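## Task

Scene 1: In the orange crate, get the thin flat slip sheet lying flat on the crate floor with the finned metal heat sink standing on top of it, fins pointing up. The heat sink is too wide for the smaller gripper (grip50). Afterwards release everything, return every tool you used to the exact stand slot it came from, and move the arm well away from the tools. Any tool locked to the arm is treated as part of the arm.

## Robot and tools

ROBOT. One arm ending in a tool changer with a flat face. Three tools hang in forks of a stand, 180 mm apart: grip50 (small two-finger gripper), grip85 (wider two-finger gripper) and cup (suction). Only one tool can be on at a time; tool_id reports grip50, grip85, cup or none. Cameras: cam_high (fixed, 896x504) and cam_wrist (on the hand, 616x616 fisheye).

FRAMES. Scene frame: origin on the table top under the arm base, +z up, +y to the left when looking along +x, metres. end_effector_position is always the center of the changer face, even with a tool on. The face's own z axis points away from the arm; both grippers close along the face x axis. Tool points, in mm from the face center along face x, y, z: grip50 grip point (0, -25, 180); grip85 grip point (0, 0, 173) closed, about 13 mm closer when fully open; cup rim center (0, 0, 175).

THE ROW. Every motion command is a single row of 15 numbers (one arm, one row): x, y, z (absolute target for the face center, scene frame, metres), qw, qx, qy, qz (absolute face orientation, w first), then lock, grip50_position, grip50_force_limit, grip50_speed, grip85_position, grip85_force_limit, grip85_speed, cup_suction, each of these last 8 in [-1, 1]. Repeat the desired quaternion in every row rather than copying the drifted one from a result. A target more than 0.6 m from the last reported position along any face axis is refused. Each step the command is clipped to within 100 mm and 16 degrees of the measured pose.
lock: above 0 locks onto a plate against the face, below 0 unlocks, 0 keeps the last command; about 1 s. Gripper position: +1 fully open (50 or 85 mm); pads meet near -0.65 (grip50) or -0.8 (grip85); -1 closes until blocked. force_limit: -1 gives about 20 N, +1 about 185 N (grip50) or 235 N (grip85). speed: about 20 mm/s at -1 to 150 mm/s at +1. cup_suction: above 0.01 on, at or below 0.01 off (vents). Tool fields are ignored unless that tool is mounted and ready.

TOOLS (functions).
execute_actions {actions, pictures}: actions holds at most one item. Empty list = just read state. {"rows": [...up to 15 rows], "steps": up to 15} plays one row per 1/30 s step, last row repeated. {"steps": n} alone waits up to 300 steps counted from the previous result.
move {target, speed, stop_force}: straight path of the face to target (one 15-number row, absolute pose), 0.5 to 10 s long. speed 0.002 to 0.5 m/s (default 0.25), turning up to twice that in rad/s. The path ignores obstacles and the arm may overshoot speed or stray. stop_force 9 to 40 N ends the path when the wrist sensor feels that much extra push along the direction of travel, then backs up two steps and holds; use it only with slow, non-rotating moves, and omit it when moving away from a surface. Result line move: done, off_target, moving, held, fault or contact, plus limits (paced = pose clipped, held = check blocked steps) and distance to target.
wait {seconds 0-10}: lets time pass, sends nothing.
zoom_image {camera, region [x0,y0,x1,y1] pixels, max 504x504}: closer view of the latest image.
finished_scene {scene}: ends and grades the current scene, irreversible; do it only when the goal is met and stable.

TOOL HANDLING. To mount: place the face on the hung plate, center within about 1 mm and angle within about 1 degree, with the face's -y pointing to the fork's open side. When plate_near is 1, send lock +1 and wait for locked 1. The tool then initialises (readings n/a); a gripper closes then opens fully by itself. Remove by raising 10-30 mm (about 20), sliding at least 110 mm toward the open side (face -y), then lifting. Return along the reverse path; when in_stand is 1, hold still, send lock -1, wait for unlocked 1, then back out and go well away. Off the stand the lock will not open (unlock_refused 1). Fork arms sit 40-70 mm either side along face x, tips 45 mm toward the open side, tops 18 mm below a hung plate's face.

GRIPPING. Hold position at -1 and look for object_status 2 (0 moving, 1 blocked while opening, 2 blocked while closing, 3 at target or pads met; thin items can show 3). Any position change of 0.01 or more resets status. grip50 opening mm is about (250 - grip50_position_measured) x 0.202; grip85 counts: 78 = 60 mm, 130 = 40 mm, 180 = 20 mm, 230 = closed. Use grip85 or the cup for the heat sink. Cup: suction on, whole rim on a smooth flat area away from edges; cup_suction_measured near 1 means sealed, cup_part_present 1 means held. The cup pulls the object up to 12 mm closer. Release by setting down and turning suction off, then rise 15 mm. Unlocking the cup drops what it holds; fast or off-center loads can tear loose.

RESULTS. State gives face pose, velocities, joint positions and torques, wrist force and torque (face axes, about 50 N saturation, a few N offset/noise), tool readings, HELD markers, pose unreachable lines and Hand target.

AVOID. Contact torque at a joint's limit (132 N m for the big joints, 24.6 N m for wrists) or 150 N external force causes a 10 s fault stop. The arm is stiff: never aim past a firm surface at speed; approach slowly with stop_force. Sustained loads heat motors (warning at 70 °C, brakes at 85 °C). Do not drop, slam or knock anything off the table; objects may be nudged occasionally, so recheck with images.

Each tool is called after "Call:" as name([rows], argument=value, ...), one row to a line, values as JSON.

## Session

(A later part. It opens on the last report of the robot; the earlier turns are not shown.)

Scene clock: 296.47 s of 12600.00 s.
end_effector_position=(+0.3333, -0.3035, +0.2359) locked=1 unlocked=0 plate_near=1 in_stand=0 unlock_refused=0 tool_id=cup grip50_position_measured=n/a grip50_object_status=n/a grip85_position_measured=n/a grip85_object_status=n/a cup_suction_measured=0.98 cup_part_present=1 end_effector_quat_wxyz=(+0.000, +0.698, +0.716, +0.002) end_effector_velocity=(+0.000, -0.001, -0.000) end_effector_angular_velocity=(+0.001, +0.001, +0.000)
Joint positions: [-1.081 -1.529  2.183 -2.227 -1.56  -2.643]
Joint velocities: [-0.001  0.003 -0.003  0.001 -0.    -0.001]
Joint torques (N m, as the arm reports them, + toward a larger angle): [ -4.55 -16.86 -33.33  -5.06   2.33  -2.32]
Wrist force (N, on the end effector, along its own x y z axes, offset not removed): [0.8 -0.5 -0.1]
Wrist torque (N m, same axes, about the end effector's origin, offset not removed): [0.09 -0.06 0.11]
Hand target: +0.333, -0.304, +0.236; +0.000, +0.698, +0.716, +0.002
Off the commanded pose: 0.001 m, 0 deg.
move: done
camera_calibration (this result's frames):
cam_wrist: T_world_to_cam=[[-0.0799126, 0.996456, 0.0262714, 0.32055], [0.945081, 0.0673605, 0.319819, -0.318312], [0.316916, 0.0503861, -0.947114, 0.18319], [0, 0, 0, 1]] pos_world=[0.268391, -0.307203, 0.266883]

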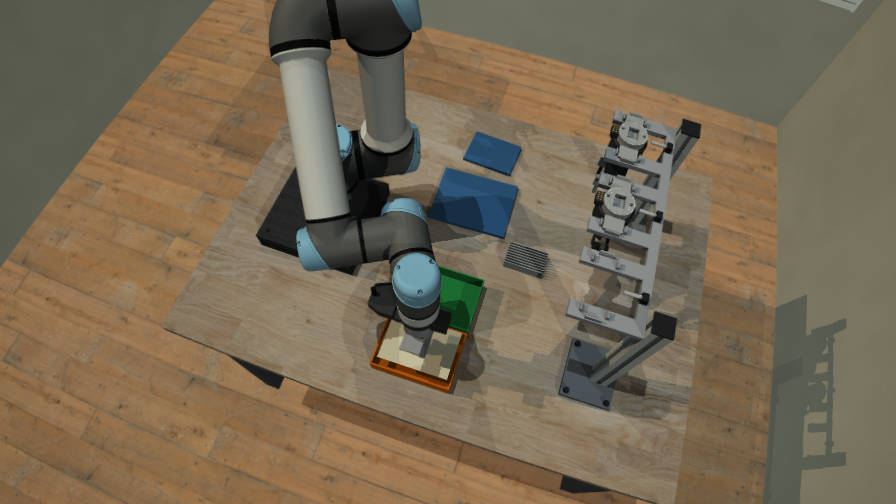

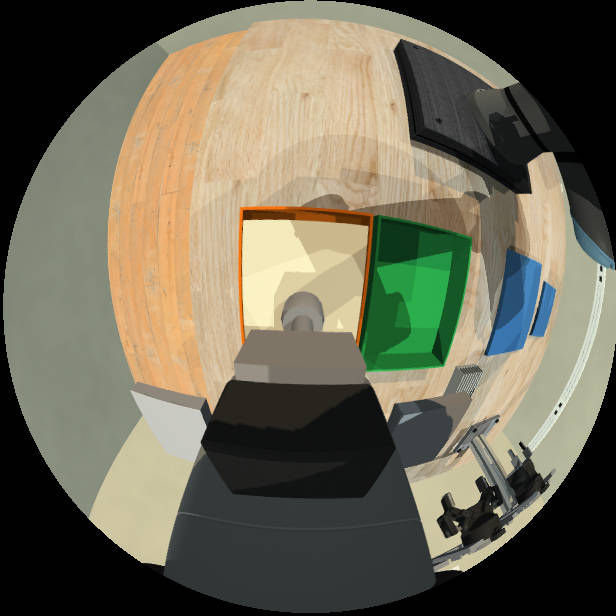

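Call:
zoom_image(camera="cam_high", region=[355, 295, 485, 405])

Region (355, 295, 485, 405) of cam_high's 896x504 image, scaled by 3.877, with more detail than that image has; it fills the top 426 rows of this view, and the rest is white.

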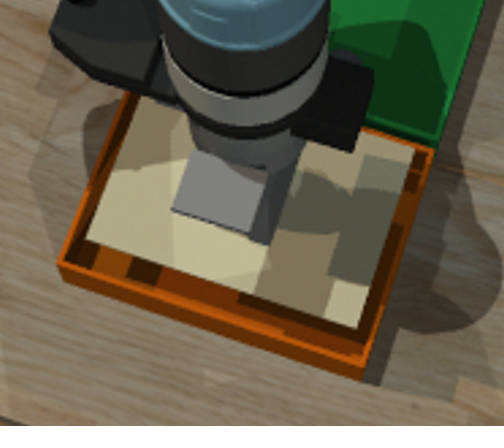

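Call:
move(target=[0.330, -0.3036, 0.184, 0, 0.6978, 0.7163, 0, 0, 1, 0, 0, 1, -0.5, 0.5, 1], speed=0.06, stop_force=10)

Call:
move(target=[0.330, -0.3036, 0.160, 0, 0.6978, 0.7163, 0, 0, 1, 0, 0, 1, -0.5, 0.5, 1], speed=0.008, stop_force=9)

Scene clock: 305.60 s of 12600.00 s.
end_effector_position=(+0.3300, -0.3035, +0.1843) locked=1 unlocked=0 plate_near=1 in_stand=0 unlock_refused=0 tool_id=cup grip50_position_measured=n/a grip50_object_status=n/a grip85_position_measured=n/a grip85_object_status=n/a cup_suction_measured=0.98 cup_part_present=1 end_effector_quat_wxyz=(-0.000, +0.698, +0.716, +0.000) end_effector_velocity=(-0.000, +0.000, -0.004) end_effector_angular_velocity=(+0.002, +0.002, +0.001)
Joint positions: [-1.086 -1.432  2.25  -2.392 -1.563 -2.648]
Joint velocities: [ 0.     0.008  0.003 -0.008 -0.001 -0.001]
Joint torques (N m, as the arm reports them, + toward a larger angle): [ -6.22 -17.9  -14.19  -5.49  -2.62  -2.41]
Wrist force (N, on the end effector, along its own x y z axes, offset not removed): [-1.0 -0.4 0.3]
Wrist torque (N m, same axes, about the end effector's origin, offset not removed): [0.23 0.04 0.12]
Hand target: +0.330, -0.304, +0.184; +0.000, +0.698, +0.716, +0.000
Off the commanded pose: 0.000 m, 0 deg.
move: done
camera_calibration (this result's frames):
cam_wrist: T_world_to_cam=[[-0.0798026, 0.996497, 0.0250207, 0.321845], [0.94597, 0.0677946, 0.317089, -0.298308], [0.314282, 0.0489733, -0.948066, 0.135919], [0, 0, 0, 1]] pos_world=[0.265157, -0.30715, 0.215397]

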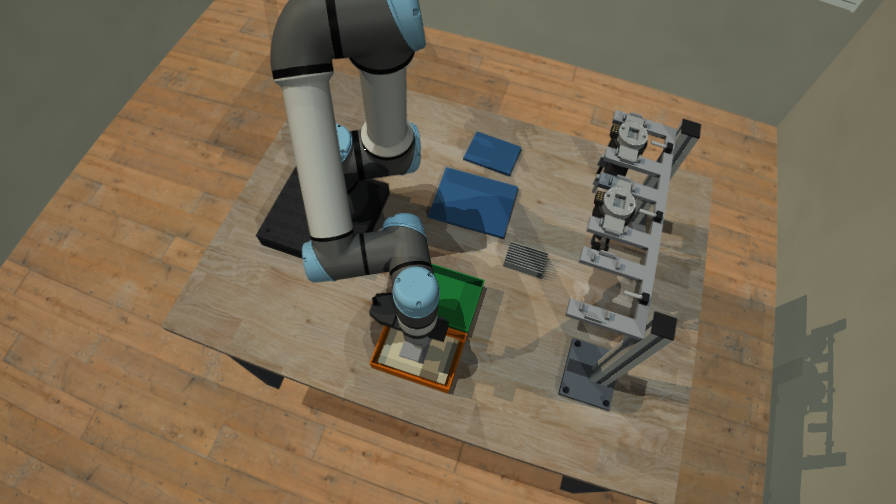

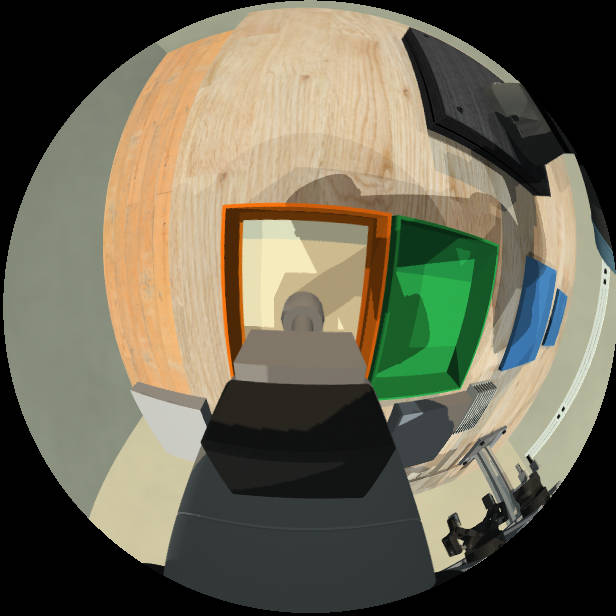

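Scene clock: 308.13 s of 12600.00 s.
end_effector_position=(+0.3300, -0.3035, +0.1671) locked=1 unlocked=0 plate_near=1 in_stand=0 unlock_refused=0 tool_id=cup grip50_position_measured=n/a grip50_object_status=n/a grip85_position_measured=n/a grip85_object_status=n/a cup_suction_measured=0.98 cup_part_present=1 end_effector_quat_wxyz=(-0.000, +0.698, +0.716, +0.000) end_effector_velocity=(-0.000, +0.001, +0.001) end_effector_angular_velocity=(+0.004, +0.001, +0.000)
Joint positions: [-1.086 -1.392  2.267 -2.447 -1.563 -2.647]
Joint velocities: [-0.    -0.004 -0.002  0.011  0.002 -0.001]
Joint torques (N m, as the arm reports them, + toward a larger angle): [  6.99 -25.57 -17.31   1.58  -2.39   2.18]
Wrist force (N, on the end effector, along its own x y z axes, offset not removed): [-5.2 2.5 -26.1]
Wrist torque (N m, same axes, about the end effector's origin, offset not removed): [-0.33 -0.61 0.10]
Hand target: +0.330, -0.304, +0.167; -0.000, +0.698, +0.716, +0.000
Off the commanded pose: 0.007 m, 0 deg.
move: contact
camera_calibration (this result's frames):
cam_wrist: T_world_to_cam=[[-0.0798186, 0.996492, 0.0251341, 0.322239], [0.946001, 0.0677787, 0.316999, -0.29285], [0.314184, 0.0490793, -0.948093, 0.119706], [0, 0, 0, 1]] pos_world=[0.265148, -0.307135, 0.198226]

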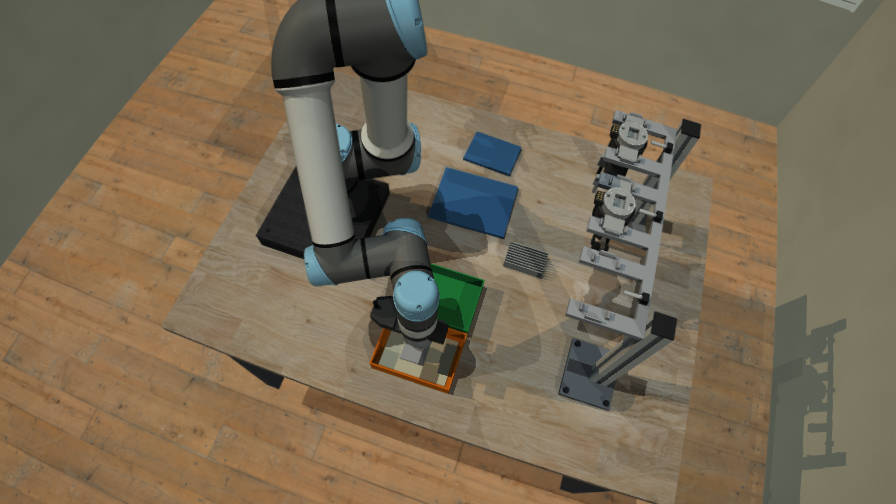

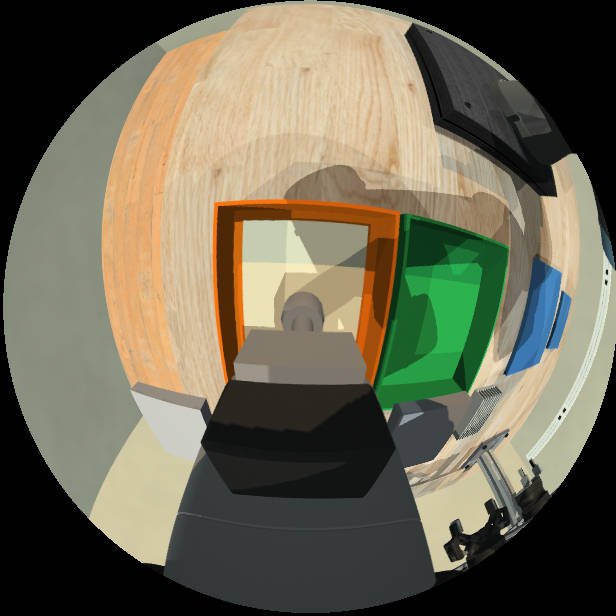

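Sheet is on the floor. Releasing suction.

Call:
execute_actions([
  {"rows": [[0.330, -0.3036, 0.1676, 0, 0.6978, 0.7163, 0, 0, 1, 0, 0, 1, -0.5, 0.5, 0]], "steps": 12},
], pictures=false)

Scene clock: 313.70 s of 12600.00 s.
end_effector_position=(+0.3300, -0.3036, +0.1676) locked=1 unlocked=0 plate_near=1 in_stand=0 unlock_refused=0 tool_id=cup grip50_position_measured=n/a grip50_object_status=n/a grip85_position_measured=n/a grip85_object_status=n/a cup_suction_measured=0.00 cup_part_present=0 end_effector_quat_wxyz=(+0.000, +0.698, +0.716, -0.000) end_effector_velocity=(+0.000, -0.000, -0.000) end_effector_angular_velocity=(+0.001, -0.001, -0.000)
Joint positions: [-1.086 -1.393  2.266 -2.446 -1.563 -2.647]
Joint velocities: [-0.     0.001 -0.001 -0.     0.001  0.   ]
Joint torques (N m, as the arm reports them, + toward a larger angle): [ -6.13 -28.99 -21.83  -0.85   1.78  -2.33]
Wrist force (N, on the end effector, along its own x y z axes, offset not removed): [-0.1 -0.1 -19.0]
Wrist torque (N m, same axes, about the end effector's origin, offset not removed): [0.18 0.08 0.20]
Hand target: +0.330, -0.304, +0.168; +0.000, +0.698, +0.716, +0.000
Off the commanded pose: 0.000 m, 0 deg.
Steps of this call (steps 1 to 155: nothing new was sent; steps 156 to 167: all 12 steps of this action). Readings (end_effector_position | what the end effector reports):
156: (+0.3300, -0.3036, +0.1675) | locked=1 unlocked=0 plate_near=1 in_stand=0 unlock_refused=0 tool_id=cup grip50_position_measured=n/a grip50_object_status=n/a grip85_position_measured=n/a grip85_object_status=n/a cup_suction_measured=0.90 cup_part_present=1
157: (+0.3300, -0.3036, +0.1675) | locked=1 unlocked=0 plate_near=1 in_stand=0 unlock_refused=0 tool_id=cup grip50_position_measured=n/a grip50_object_status=n/a grip85_position_measured=n/a grip85_object_status=n/a cup_suction_measured=0.33 cup_part_present=0
159: (+0.3300, -0.3037, +0.1676) | locked=1 unlocked=0 plate_near=1 in_stand=0 unlock_refused=0 tool_id=cup grip50_position_measured=n/a grip50_object_status=n/a grip85_position_measured=n/a grip85_object_status=n/a cup_suction_measured=0.00 cup_part_present=0
163: (+0.3300, -0.3036, +0.1676) | locked=1 unlocked=0 plate_near=1 in_stand=0 unlock_refused=0 tool_id=cup grip50_position_measured=n/a grip50_object_status=n/a grip85_position_measured=n/a grip85_object_status=n/a cup_suction_measured=0.00 cup_part_present=0
167: the state above

Call:
move(target=[0.330, -0.3036, 0.200, 0, 0.6978, 0.7163, 0, 0, 1, 0, 0, 1, -0.5, 0.5, 0], speed=0.08)

Call:
move(target=[0.505, -0.1720, 0.380, 0, 0.7102, 0.7040, 0, 0, 1, 0, 0, 1, -0.5, 0.5, 0], speed=0.3)

Call:
move(target=[0.6285, -0.1731, 0.380, 0, 0.7102, 0.7040, 0, 0, 1, 0, 0, 1, -0.5, 0.5, 0], speed=0.18)

Call:
move(target=[0.6285, -0.1731, 0.3604, 0, 0.7102, 0.7040, 0, 0, 1, 0, 0, 1, -0.5, 0.5, 0], speed=0.025, stop_force=20)

Scene clock: 320.03 s of 12600.00 s.
end_effector_position=(+0.3300, -0.3036, +0.1998) locked=1 unlocked=0 plate_near=1 in_stand=0 unlock_refused=0 tool_id=cup grip50_position_measured=n/a grip50_object_status=n/a grip85_position_measured=n/a grip85_object_status=n/a cup_suction_measured=0.00 cup_part_present=0 end_effector_quat_wxyz=(+0.000, +0.698, +0.716, -0.000) end_effector_velocity=(+0.000, +0.001, +0.002) end_effector_angular_velocity=(+0.001, -0.001, +0.001)
Joint positions: [-1.086 -1.465  2.233 -2.342 -1.563 -2.648]
Joint velocities: [ 0.    -0.005 -0.001  0.007  0.001 -0.001]
Joint torques (N m, as the arm reports them, + toward a larger angle): [ -5.71 -36.3  -30.52  -2.62   2.53  -2.49]
Wrist force (N, on the end effector, along its own x y z axes, offset not removed): [-0.2 -1.2 -1.4]
Wrist torque (N m, same axes, about the end effector's origin, offset not removed): [0.10 0.02 0.13]
Hand target: +0.330, -0.304, +0.200; +0.000, +0.698, +0.716, +0.000
Off the commanded pose: 0.000 m, 0 deg.
move: done
camera_calibration (this result's frames):
cam_wrist: T_world_to_cam=[[-0.0798017, 0.996499, 0.0249447, 0.321582], [0.945966, 0.0678173, 0.317095, -0.303257], [0.314293, 0.0489016, -0.948066, 0.150584], [0, 0, 0, 1]] pos_world=[0.265206, -0.307254, 0.230903]

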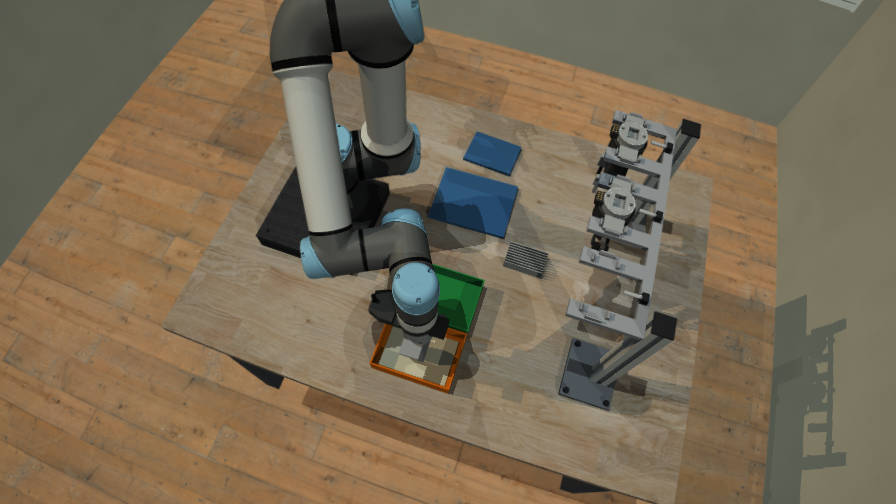

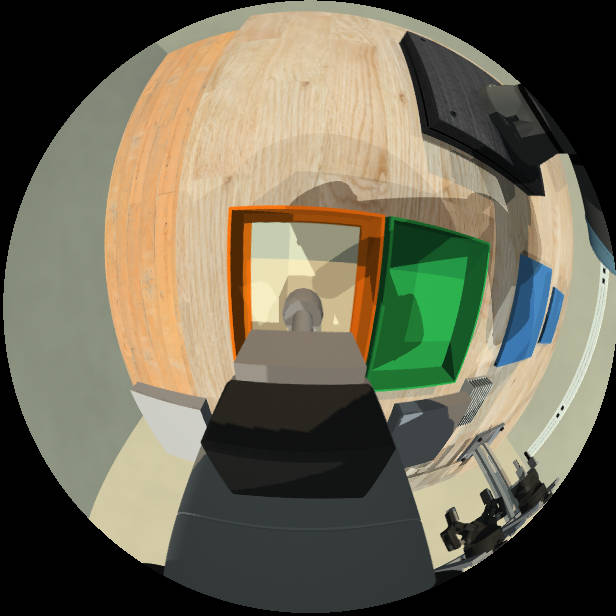

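Scene clock: 321.63 s of 12600.00 s.
end_effector_position=(+0.5048, -0.1723, +0.3798) locked=1 unlocked=0 plate_near=1 in_stand=0 unlock_refused=0 tool_id=cup grip50_position_measured=n/a grip50_object_status=n/a grip85_position_measured=n/a grip85_object_status=n/a cup_suction_measured=0.00 cup_part_present=0 end_effector_quat_wxyz=(-0.000, +0.710, +0.704, -0.001) end_effector_velocity=(+0.002, +0.001, +0.002) end_effector_angular_velocity=(+0.001, -0.001, -0.000)
Joint positions: [-0.622 -1.494  1.732 -1.813 -1.566 -2.149]
Joint velocities: [ 0.003  0.002 -0.007  0.005  0.001  0.003]
Joint torques (N m, as the arm reports them, + toward a larger angle): [  9.04 -22.87 -36.37  -2.38  -2.92   2.08]
Wrist force (N, on the end effector, along its own x y z axes, offset not removed): [0.6 -0.4 -1.7]
Wrist torque (N m, same axes, about the end effector's origin, offset not removed): [0.14 -0.04 0.11]
Hand target: +0.505, -0.172, +0.380; -0.000, +0.710, +0.704, -0.001
Off the commanded pose: 0.000 m, 0 deg.
move: done
camera_calibration (this result's frames):
cam_wrist: T_world_to_cam=[[-0.0449682, 0.998685, 0.0246037, 0.183128], [0.948199, 0.034916, 0.315753, -0.540856], [0.314479, 0.037528, -0.948522, 0.257974], [0, 0, 0, 1]] pos_world=[0.439946, -0.173684, 0.410965]

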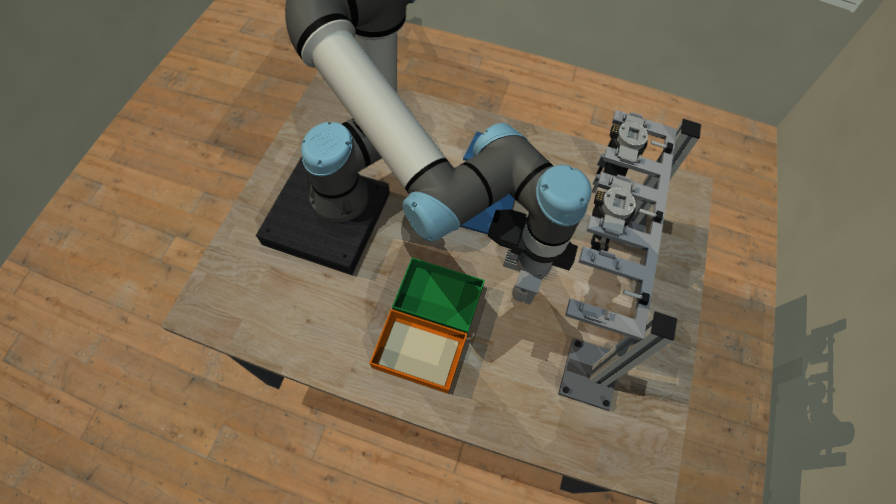

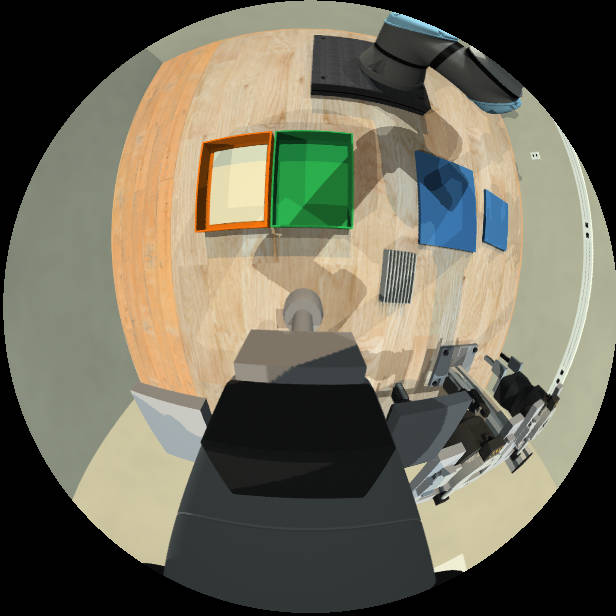

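Scene clock: 322.90 s of 12600.00 s.
end_effector_position=(+0.6283, -0.1731, +0.3799) locked=1 unlocked=0 plate_near=1 in_stand=0 unlock_refused=0 tool_id=cup grip50_position_measured=n/a grip50_object_status=n/a grip85_position_measured=n/a grip85_object_status=n/a cup_suction_measured=0.00 cup_part_present=0 end_effector_quat_wxyz=(-0.000, +0.710, +0.704, -0.000) end_effector_velocity=(+0.002, -0.000, +0.001) end_effector_angular_velocity=(-0.000, -0.000, +0.001)
Joint positions: [-0.514 -1.215  1.384 -1.746 -1.566 -2.041]
Joint velocities: [ 0.001  0.005 -0.009  0.003  0.     0.   ]
Joint torques (N m, as the arm reports them, + toward a larger angle): [  8.55 -35.34 -37.79  -2.52  -2.82   2.25]
Wrist force (N, on the end effector, along its own x y z axes, offset not removed): [0.9 -1.1 -1.8]
Wrist torque (N m, same axes, about the end effector's origin, offset not removed): [0.05 -0.02 0.16]
Hand target: +0.628, -0.173, +0.380; -0.000, +0.710, +0.704, -0.000
Off the commanded pose: 0.000 m, 0 deg.
move: done
camera_calibration (this result's frames):
cam_wrist: T_world_to_cam=[[-0.0449527, 0.998681, 0.0247984, 0.189384], [0.94783, 0.0347954, 0.316872, -0.658147], [0.315591, 0.0377489, -0.948144, 0.218516], [0, 0, 0, 1]] pos_world=[0.563363, -0.174482, 0.411037]

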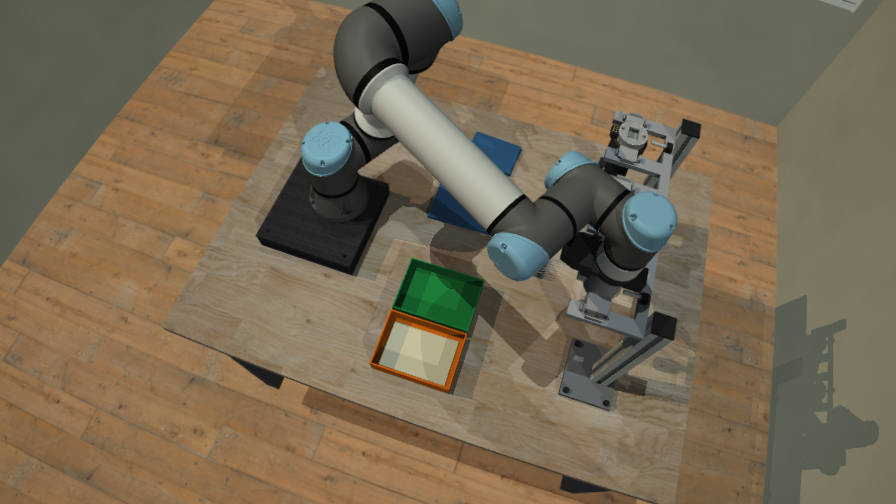

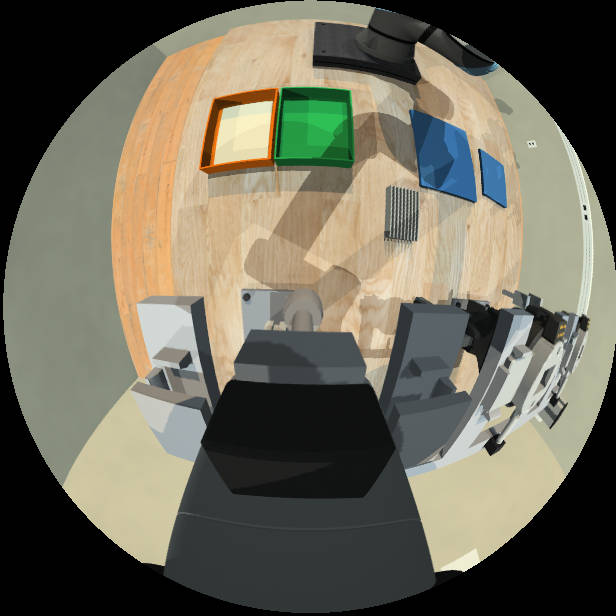

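Scene clock: 324.00 s of 12600.00 s.
end_effector_position=(+0.6285, -0.1731, +0.3606) locked=1 unlocked=0 plate_near=1 in_stand=1 unlock_refused=0 tool_id=cup grip50_position_measured=n/a grip50_object_status=n/a grip85_position_measured=n/a grip85_object_status=n/a cup_suction_measured=0.00 cup_part_present=0 end_effector_quat_wxyz=(-0.000, +0.710, +0.704, -0.000) end_effector_velocity=(+0.000, +0.000, -0.001) end_effector_angular_velocity=(-0.000, -0.002, -0.001)
Joint positions: [-0.514 -1.205  1.421 -1.792 -1.566 -2.04 ]
Joint velocities: [ 0.     0.     0.004 -0.005  0.     0.002]
Joint torques (N m, as the arm reports them, + toward a larger angle): [  8.7  -37.02 -22.35  -5.06   2.45   2.  ]
Wrist force (N, on the end effector, along its own x y z axes, offset not removed): [-0.3 0.4 -1.6]
Wrist torque (N m, same axes, about the end effector's origin, offset not removed): [0.20 0.02 0.16]
Hand target: +0.628, -0.173, +0.360; -0.000, +0.710, +0.704, -0.000
Off the commanded pose: 0.000 m, 0 deg.
move: done
camera_calibration (this result's frames):
cam_wrist: T_world_to_cam=[[-0.0449513, 0.998677, 0.0249714, 0.189767], [0.947769, 0.034732, 0.317061, -0.652276], [0.315774, 0.0379195, -0.948076, 0.200032], [0, 0, 0, 1]] pos_world=[0.563572, -0.174447, 0.391718]

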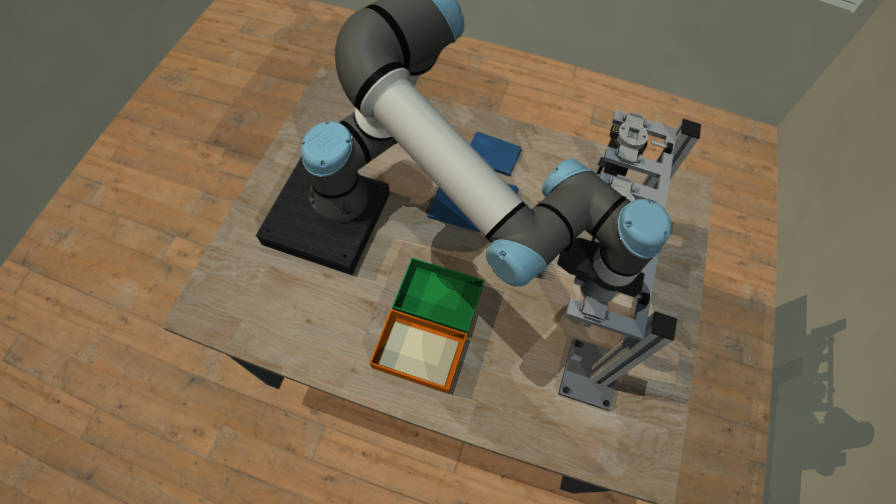

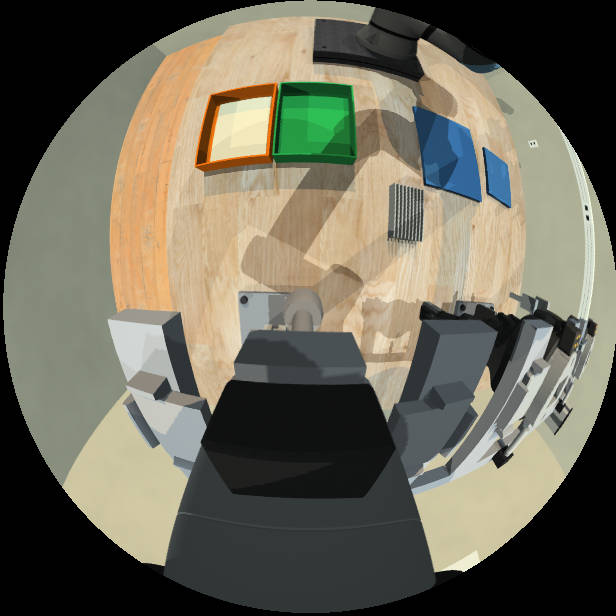

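Call:
execute_actions([
  {"rows": [[0.6285, -0.1731, 0.3604, 0, 0.7102, 0.7040, 0, -1, 1, 0, 0, 1, -0.5, 0.5, 0]], "steps": 15},
], pictures=false)

Call:
execute_actions([
  {"steps": 20},
], pictures=false)

Scene clock: 328.67 s of 12600.00 s.
end_effector_position=(+0.6285, -0.1731, +0.3603) locked=0 unlocked=0 plate_near=1 in_stand=1 unlock_refused=0 tool_id=none grip50_position_measured=n/a grip50_object_status=n/a grip85_position_measured=n/a grip85_object_status=n/a cup_suction_measured=n/a cup_part_present=n/a end_effector_quat_wxyz=(-0.000, +0.710, +0.704, -0.000) end_effector_velocity=(+0.000, -0.000, +0.001) end_effector_angular_velocity=(-0.001, -0.002, -0.000)
Joint positions: [-0.514 -1.205  1.421 -1.793 -1.566 -2.04 ]
Joint velocities: [-0.    -0.001 -0.001 -0.001 -0.     0.   ]
Joint torques (N m, as the arm reports them, + toward a larger angle): [  7.88 -39.31 -33.96  -3.68   2.09   2.06]
Wrist force (N, on the end effector, along its own x y z axes, offset not removed): [-0.9 -0.6 0.2]
Wrist torque (N m, same axes, about the end effector's origin, offset not removed): [0.26 0.01 0.19]
Hand target: +0.628, -0.173, +0.360; +0.000, +0.710, +0.704, +0.000
Off the commanded pose: 0.000 m, 0 deg.
Steps of this call (steps 1 to 125: nothing new was sent; steps 126 to 140: all 15 steps of this action). Readings (end_effector_position | what the end effector reports):
126: (+0.6285, -0.1731, +0.3603) | locked=1 unlocked=0 plate_near=1 in_stand=1 unlock_refused=0 tool_id=cup grip50_position_measured=n/a grip50_object_status=n/a grip85_position_measured=n/a grip85_object_status=n/a cup_suction_measured=0.00 cup_part_present=0
127: (+0.6285, -0.1731, +0.3603) | locked=1 unlocked=0 plate_near=1 in_stand=1 unlock_refused=0 tool_id=cup grip50_position_measured=n/a grip50_object_status=n/a grip85_position_measured=n/a grip85_object_status=n/a cup_suction_measured=0.00 cup_part_present=0
129: (+0.6285, -0.1731, +0.3603) | locked=1 unlocked=0 plate_near=1 in_stand=1 unlock_refused=0 tool_id=cup grip50_position_measured=n/a grip50_object_status=n/a grip85_position_measured=n/a grip85_object_status=n/a cup_suction_measured=0.00 cup_part_present=0
133: (+0.6285, -0.1731, +0.3603) | locked=0 unlocked=0 plate_near=1 in_stand=1 unlock_refused=0 tool_id=none grip50_position_measured=n/a grip50_object_status=n/a grip85_position_measured=n/a grip85_object_status=n/a cup_suction_measured=n/a cup_part_present=n/a
140: the state above

Scene clock: 329.33 s of 12600.00 s.
end_effector_position=(+0.6285, -0.1731, +0.3604) locked=0 unlocked=1 plate_near=1 in_stand=1 unlock_refused=0 tool_id=none grip50_position_measured=n/a grip50_object_status=n/a grip85_position_measured=n/a grip85_object_status=n/a cup_suction_measured=n/a cup_part_present=n/a end_effector_quat_wxyz=(-0.000, +0.710, +0.704, +0.000) end_effector_velocity=(-0.000, -0.000, -0.001) end_effector_angular_velocity=(+0.001, +0.002, -0.000)
Joint positions: [-0.514 -1.205  1.421 -1.793 -1.566 -2.04 ]
Joint velocities: [-0.     0.001  0.001  0.    -0.001  0.   ]
Joint torques (N m, as the arm reports them, + toward a larger angle): [  7.23 -48.16 -34.11  -2.95   1.66   2.08]
Wrist force (N, on the end effector, along its own x y z axes, offset not removed): [-0.5 -0.7 1.1]
Wrist torque (N m, same axes, about the end effector's origin, offset not removed): [0.09 -0.01 0.17]
Hand target: +0.628, -0.173, +0.360; +0.000, +0.710, +0.704, +0.000
Off the commanded pose: 0.000 m, 0 deg.
Steps of this call (steps 1 to 20: nothing new was sent). Readings (end_effector_position | what the end effector reports):
1: (+0.6285, -0.1731, +0.3603) | locked=0 unlocked=0 plate_near=1 in_stand=1 unlock_refused=0 tool_id=none grip50_position_measured=n/a grip50_object_status=n/a grip85_position_measured=n/a grip85_object_status=n/a cup_suction_measured=n/a cup_part_present=n/a
2: (+0.6285, -0.1731, +0.3603) | locked=0 unlocked=0 plate_near=1 in_stand=1 unlock_refused=0 tool_id=none grip50_position_measured=n/a grip50_object_status=n/a grip85_position_measured=n/a grip85_object_status=n/a cup_suction_measured=n/a cup_part_present=n/a
4: (+0.6285, -0.1731, +0.3603) | locked=0 unlocked=0 plate_near=1 in_stand=1 unlock_refused=0 tool_id=none grip50_position_measured=n/a grip50_object_status=n/a grip85_position_measured=n/a grip85_object_status=n/a cup_suction_measured=n/a cup_part_present=n/a
8: (+0.6285, -0.1731, +0.3604) | locked=0 unlocked=0 plate_near=1 in_stand=1 unlock_refused=0 tool_id=none grip50_position_measured=n/a grip50_object_status=n/a grip85_position_measured=n/a grip85_object_status=n/a cup_suction_measured=n/a cup_part_present=n/a
20: the state above

Call:
move(target=[0.6285, -0.1731, 0.388, 0, 0.7102, 0.7040, 0, 0, 1, 0, 0, 1, -0.5, 0.5, 0], speed=0.08)

Call:
move(target=[0.6306, 0.0061, 0.388, 0, 0.7071, 0.7071, 0, 0, 1, 0, 0, 1, -0.5, 0.5, 0], speed=0.22)

Call:
move(target=[0.6306, 0.0061, 0.3602, 0, 0.7071, 0.7071, 0, 0, 1, 0, 0, 1, -0.5, 0.5, 0], speed=0.025, stop_force=15)

Scene clock: 336.73 s of 12600.00 s.
end_effector_position=(+0.6285, -0.1731, +0.3878) locked=0 unlocked=1 plate_near=0 in_stand=0 unlock_refused=0 tool_id=none grip50_position_measured=n/a grip50_object_status=n/a grip85_position_measured=n/a grip85_object_status=n/a cup_suction_measured=n/a cup_part_present=n/a end_effector_quat_wxyz=(+0.000, +0.710, +0.704, +0.000) end_effector_velocity=(-0.000, +0.000, +0.002) end_effector_angular_velocity=(+0.001, +0.000, -0.000)
Joint positions: [-0.514 -1.217  1.367 -1.727 -1.566 -2.041]
Joint velocities: [-0.    -0.    -0.004  0.005  0.001  0.   ]
Joint torques (N m, as the arm reports them, + toward a larger angle): [ -6.31 -48.78 -33.8   -2.19  -2.25  -2.44]
Wrist force (N, on the end effector, along its own x y z axes, offset not removed): [-0.9 -0.8 0.4]
Wrist torque (N m, same axes, about the end effector's origin, offset not removed): [0.06 0.08 0.23]
Hand target: +0.629, -0.173, +0.388; +0.000, +0.710, +0.704, +0.000
Off the commanded pose: 0.000 m, 0 deg.
move: done
camera_calibration (this result's frames):
cam_wrist: T_world_to_cam=[[-0.0449675, 0.998677, 0.0249587, 0.189116], [0.947754, 0.0347496, 0.317104, -0.66095], [0.315817, 0.0379141, -0.948062, 0.225756], [0, 0, 0, 1]] pos_world=[0.563624, -0.174458, 0.4189]

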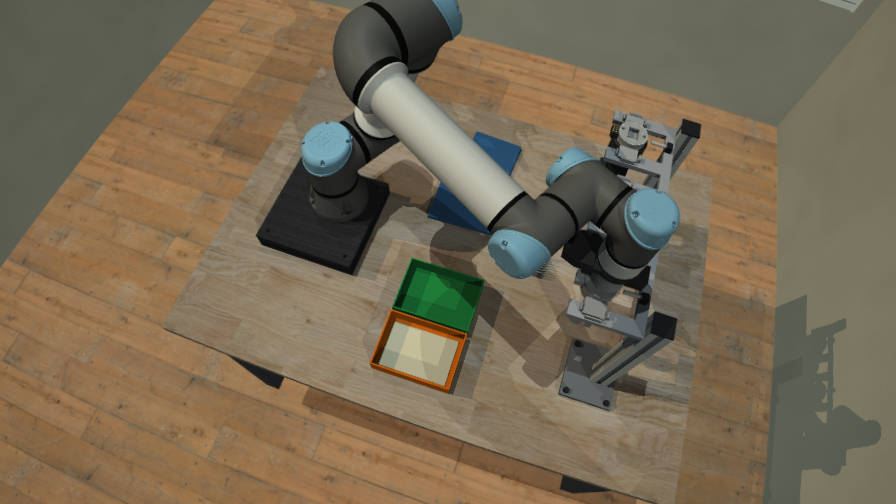

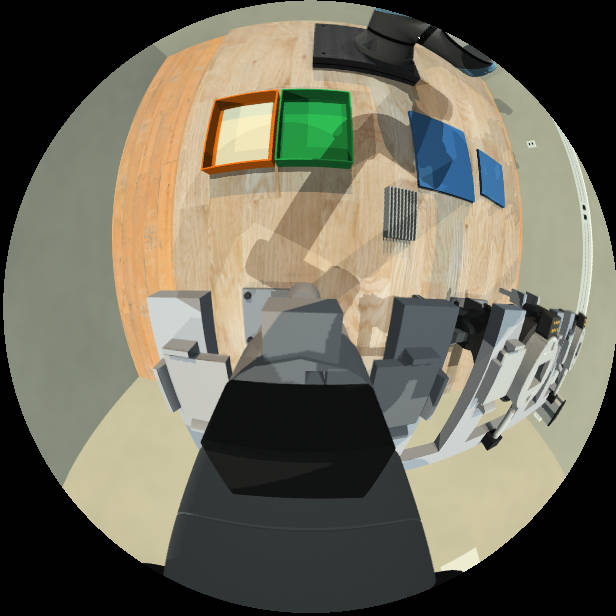

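Scene clock: 338.13 s of 12600.00 s.
end_effector_position=(+0.6305, +0.0058, +0.3880) locked=0 unlocked=1 plate_near=0 in_stand=0 unlock_refused=0 tool_id=none grip50_position_measured=n/a grip50_object_status=n/a grip85_position_measured=n/a grip85_object_status=n/a cup_suction_measured=n/a cup_part_present=n/a end_effector_quat_wxyz=(-0.000, +0.707, +0.707, -0.000) end_effector_velocity=(+0.000, +0.002, +0.001) end_effector_angular_velocity=(-0.001, -0.001, +0.001)
Joint positions: [-0.242 -1.27   1.437 -1.744 -1.568 -1.777]
Joint velocities: [ 0.004  0.    -0.001 -0.    -0.001  0.002]
Joint torques (N m, as the arm reports them, + toward a larger angle): [  9.86 -28.93 -34.25  -1.7   -2.84   2.24]
Wrist force (N, on the end effector, along its own x y z axes, offset not removed): [-0.5 -0.1 -0.2]
Wrist torque (N m, same axes, about the end effector's origin, offset not removed): [0.14 0.10 0.23]
Hand target: +0.631, +0.006, +0.388; -0.000, +0.707, +0.707, -0.000
Off the commanded pose: 0.000 m, 0 deg.
move: done
camera_calibration (this result's frames):
cam_wrist: T_world_to_cam=[[-0.0536805, 0.99826, 0.0244069, 0.0162593], [0.94763, 0.0432214, 0.316433, -0.668835], [0.314827, 0.040115, -0.948301, 0.219291], [0, 0, 0, 1]] pos_world=[0.565642, 0.0038801, 0.419199]

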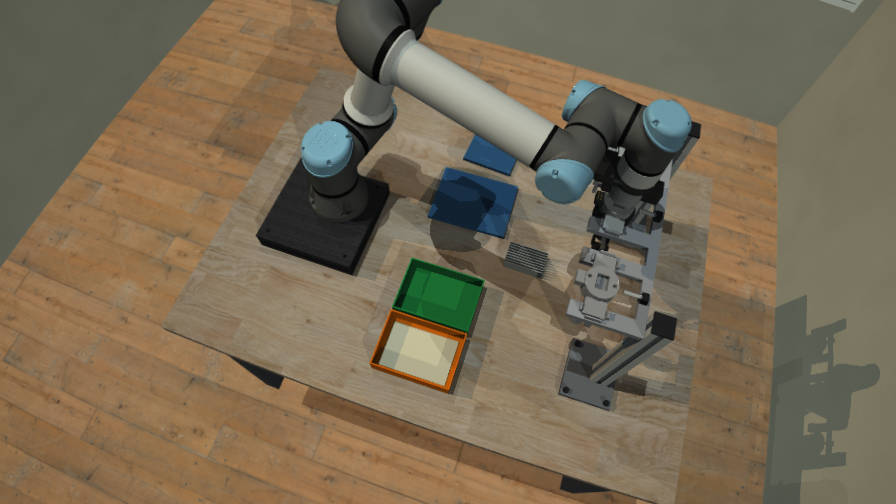

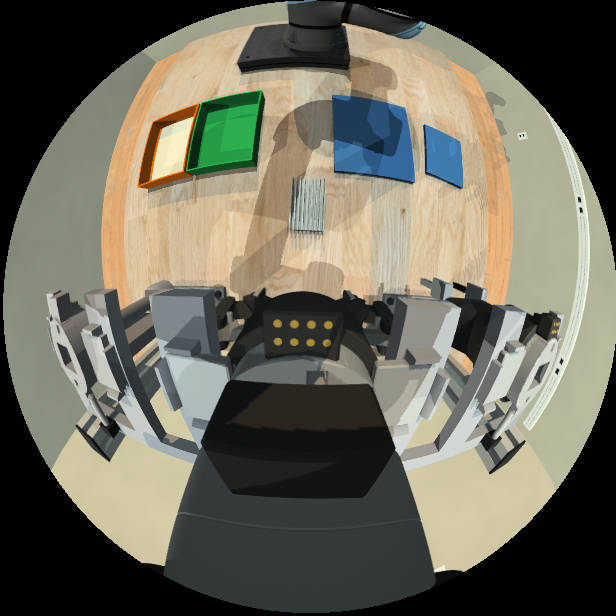

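Scene clock: 339.57 s of 12600.00 s.
end_effector_position=(+0.6306, +0.0061, +0.3604) locked=0 unlocked=1 plate_near=1 in_stand=1 unlock_refused=0 tool_id=none grip50_position_measured=n/a grip50_object_status=n/a grip85_position_measured=n/a grip85_object_status=n/a cup_suction_measured=n/a cup_part_present=n/a end_effector_quat_wxyz=(-0.000, +0.707, +0.707, -0.000) end_effector_velocity=(+0.000, +0.000, -0.001) end_effector_angular_velocity=(-0.001, -0.001, -0.001)
Joint positions: [-0.241 -1.256  1.491 -1.812 -1.568 -1.777]
Joint velocities: [ 0.001  0.001  0.003 -0.005 -0.001  0.002]
Joint torques (N m, as the arm reports them, + toward a larger angle): [  7.83 -28.56 -18.14  -4.33   2.62   2.14]
Wrist force (N, on the end effector, along its own x y z axes, offset not removed): [0.9 -1.8 0.4]
Wrist torque (N m, same axes, about the end effector's origin, offset not removed): [0.07 -0.08 0.18]
Hand target: +0.631, +0.006, +0.360; -0.000, +0.707, +0.707, -0.000
Off the commanded pose: 0.000 m, 0 deg.
move: done
camera_calibration (this result's frames):
cam_wrist: T_world_to_cam=[[-0.053706, 0.998244, 0.0249723, 0.0164315], [0.947429, 0.0430405, 0.317059, -0.660252], [0.315428, 0.0406875, -0.948077, 0.192591], [0, 0, 0, 1]] pos_world=[0.565676, 0.00417892, 0.39152]

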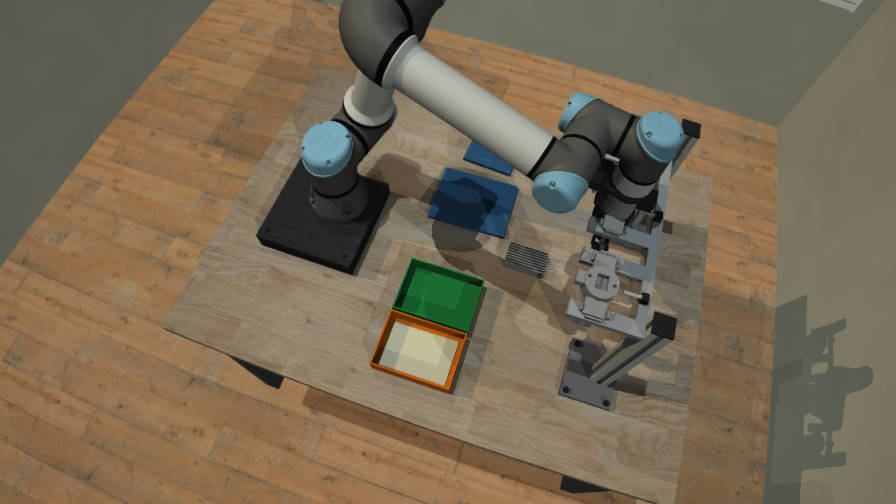

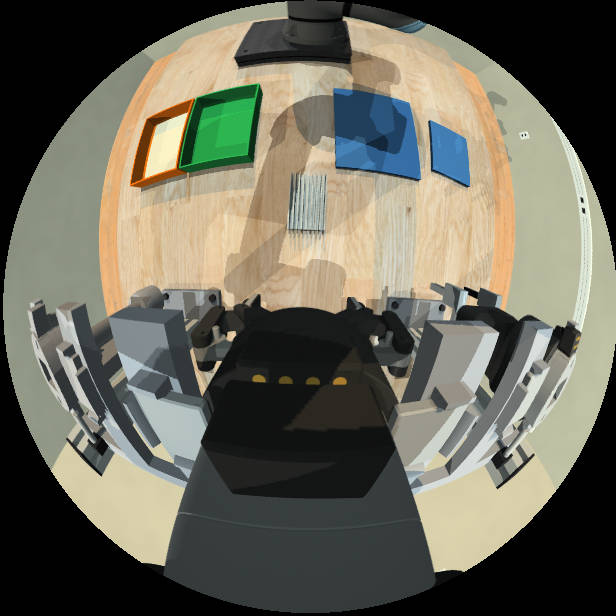

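Call:
execute_actions([
  {"rows": [[0.6306, 0.0061, 0.3602, 0, 0.7071, 0.7071, 0, 1, 1, 0, 0, 1, -0.5, 0.5, 0]], "steps": 15},
], pictures=false)

Call:
execute_actions([
  {"steps": 20},
], pictures=false)

Scene clock: 342.33 s of 12600.00 s.
end_effector_position=(+0.6306, +0.0061, +0.3602) locked=0 unlocked=0 plate_near=1 in_stand=1 unlock_refused=0 tool_id=none grip50_position_measured=n/a grip50_object_status=n/a grip85_position_measured=n/a grip85_object_status=n/a cup_suction_measured=n/a cup_part_present=n/a end_effector_quat_wxyz=(-0.000, +0.707, +0.707, -0.000) end_effector_velocity=(+0.000, -0.001, -0.002) end_effector_angular_velocity=(+0.000, +0.003, -0.000)
Joint positions: [-0.241 -1.256  1.491 -1.813 -1.568 -1.777]
Joint velocities: [-0.001  0.002  0.001  0.001 -0.    -0.   ]
Joint torques (N m, as the arm reports them, + toward a larger angle): [  8.21 -30.06 -28.59  -3.82   2.53   2.05]
Wrist force (N, on the end effector, along its own x y z axes, offset not removed): [-0.2 0.4 -1.7]
Wrist torque (N m, same axes, about the end effector's origin, offset not removed): [0.27 -0.03 0.18]
Hand target: +0.631, +0.006, +0.360; +0.000, +0.707, +0.707, +0.000
Off the commanded pose: 0.000 m, 0 deg.
Steps of this call (steps 1 to 68: nothing new was sent; steps 69 to 83: all 15 steps of this action). Readings (end_effector_position | what the end effector reports):
69: (+0.6306, +0.0061, +0.3602) | locked=0 unlocked=0 plate_near=1 in_stand=1 unlock_refused=0 tool_id=none grip50_position_measured=n/a grip50_object_status=n/a grip85_position_measured=n/a grip85_object_status=n/a cup_suction_measured=n/a cup_part_present=n/a
70: (+0.6306, +0.0061, +0.3602) | locked=0 unlocked=0 plate_near=1 in_stand=1 unlock_refused=0 tool_id=none grip50_position_measured=n/a grip50_object_status=n/a grip85_position_measured=n/a grip85_object_status=n/a cup_suction_measured=n/a cup_part_present=n/a
72: (+0.6306, +0.0061, +0.3602) | locked=0 unlocked=0 plate_near=1 in_stand=1 unlock_refused=0 tool_id=none grip50_position_measured=n/a grip50_object_status=n/a grip85_position_measured=n/a grip85_object_status=n/a cup_suction_measured=n/a cup_part_present=n/a
76: (+0.6306, +0.0061, +0.3602) | locked=0 unlocked=0 plate_near=1 in_stand=1 unlock_refused=0 tool_id=none grip50_position_measured=n/a grip50_object_status=n/a grip85_position_measured=n/a grip85_object_status=n/a cup_suction_measured=n/a cup_part_present=n/a
83: the state above

Scene clock: 343.00 s of 12600.00 s.
end_effector_position=(+0.6306, +0.0061, +0.3602) locked=1 unlocked=0 plate_near=1 in_stand=1 unlock_refused=0 tool_id=grip85 grip50_position_measured=n/a grip50_object_status=n/a grip85_position_measured=n/a grip85_object_status=n/a cup_suction_measured=n/a cup_part_present=n/a end_effector_quat_wxyz=(-0.000, +0.707, +0.707, +0.000) end_effector_velocity=(+0.000, +0.000, +0.000) end_effector_angular_velocity=(+0.001, -0.001, +0.001)
Joint positions: [-0.241 -1.256  1.491 -1.813 -1.568 -1.777]
Joint velocities: [ 0.    -0.    -0.001  0.     0.001 -0.001]
Joint torques (N m, as the arm reports them, + toward a larger angle): [  8.9  -40.18 -35.28  -4.02   0.49   2.05]
Wrist force (N, on the end effector, along its own x y z axes, offset not removed): [-0.5 -0.9 -8.8]
Wrist torque (N m, same axes, about the end effector's origin, offset not removed): [0.30 0.48 0.13]
Hand target: +0.631, +0.006, +0.360; +0.000, +0.707, +0.707, +0.000
Off the commanded pose: 0.000 m, 0 deg.
Steps of this call (steps 1 to 20: nothing new was sent). Readings (end_effector_position | what the end effector reports):
1: (+0.6306, +0.0061, +0.3602) | locked=0 unlocked=0 plate_near=1 in_stand=1 unlock_refused=0 tool_id=none grip50_position_measured=n/a grip50_object_status=n/a grip85_position_measured=n/a grip85_object_status=n/a cup_suction_measured=n/a cup_part_present=n/a
2: (+0.6306, +0.0061, +0.3602) | locked=0 unlocked=0 plate_near=1 in_stand=1 unlock_refused=0 tool_id=none grip50_position_measured=n/a grip50_object_status=n/a grip85_position_measured=n/a grip85_object_status=n/a cup_suction_measured=n/a cup_part_present=n/a
4: (+0.6306, +0.0061, +0.3602) | locked=0 unlocked=0 plate_near=1 in_stand=1 unlock_refused=0 tool_id=none grip50_position_measured=n/a grip50_object_status=n/a grip85_position_measured=n/a grip85_object_status=n/a cup_suction_measured=n/a cup_part_present=n/a
8: (+0.6306, +0.0061, +0.3601) | locked=0 unlocked=0 plate_near=1 in_stand=1 unlock_refused=0 tool_id=none grip50_position_measured=n/a grip50_object_status=n/a grip85_position_measured=n/a grip85_object_status=n/a cup_suction_measured=n/a cup_part_present=n/a
20: the state above


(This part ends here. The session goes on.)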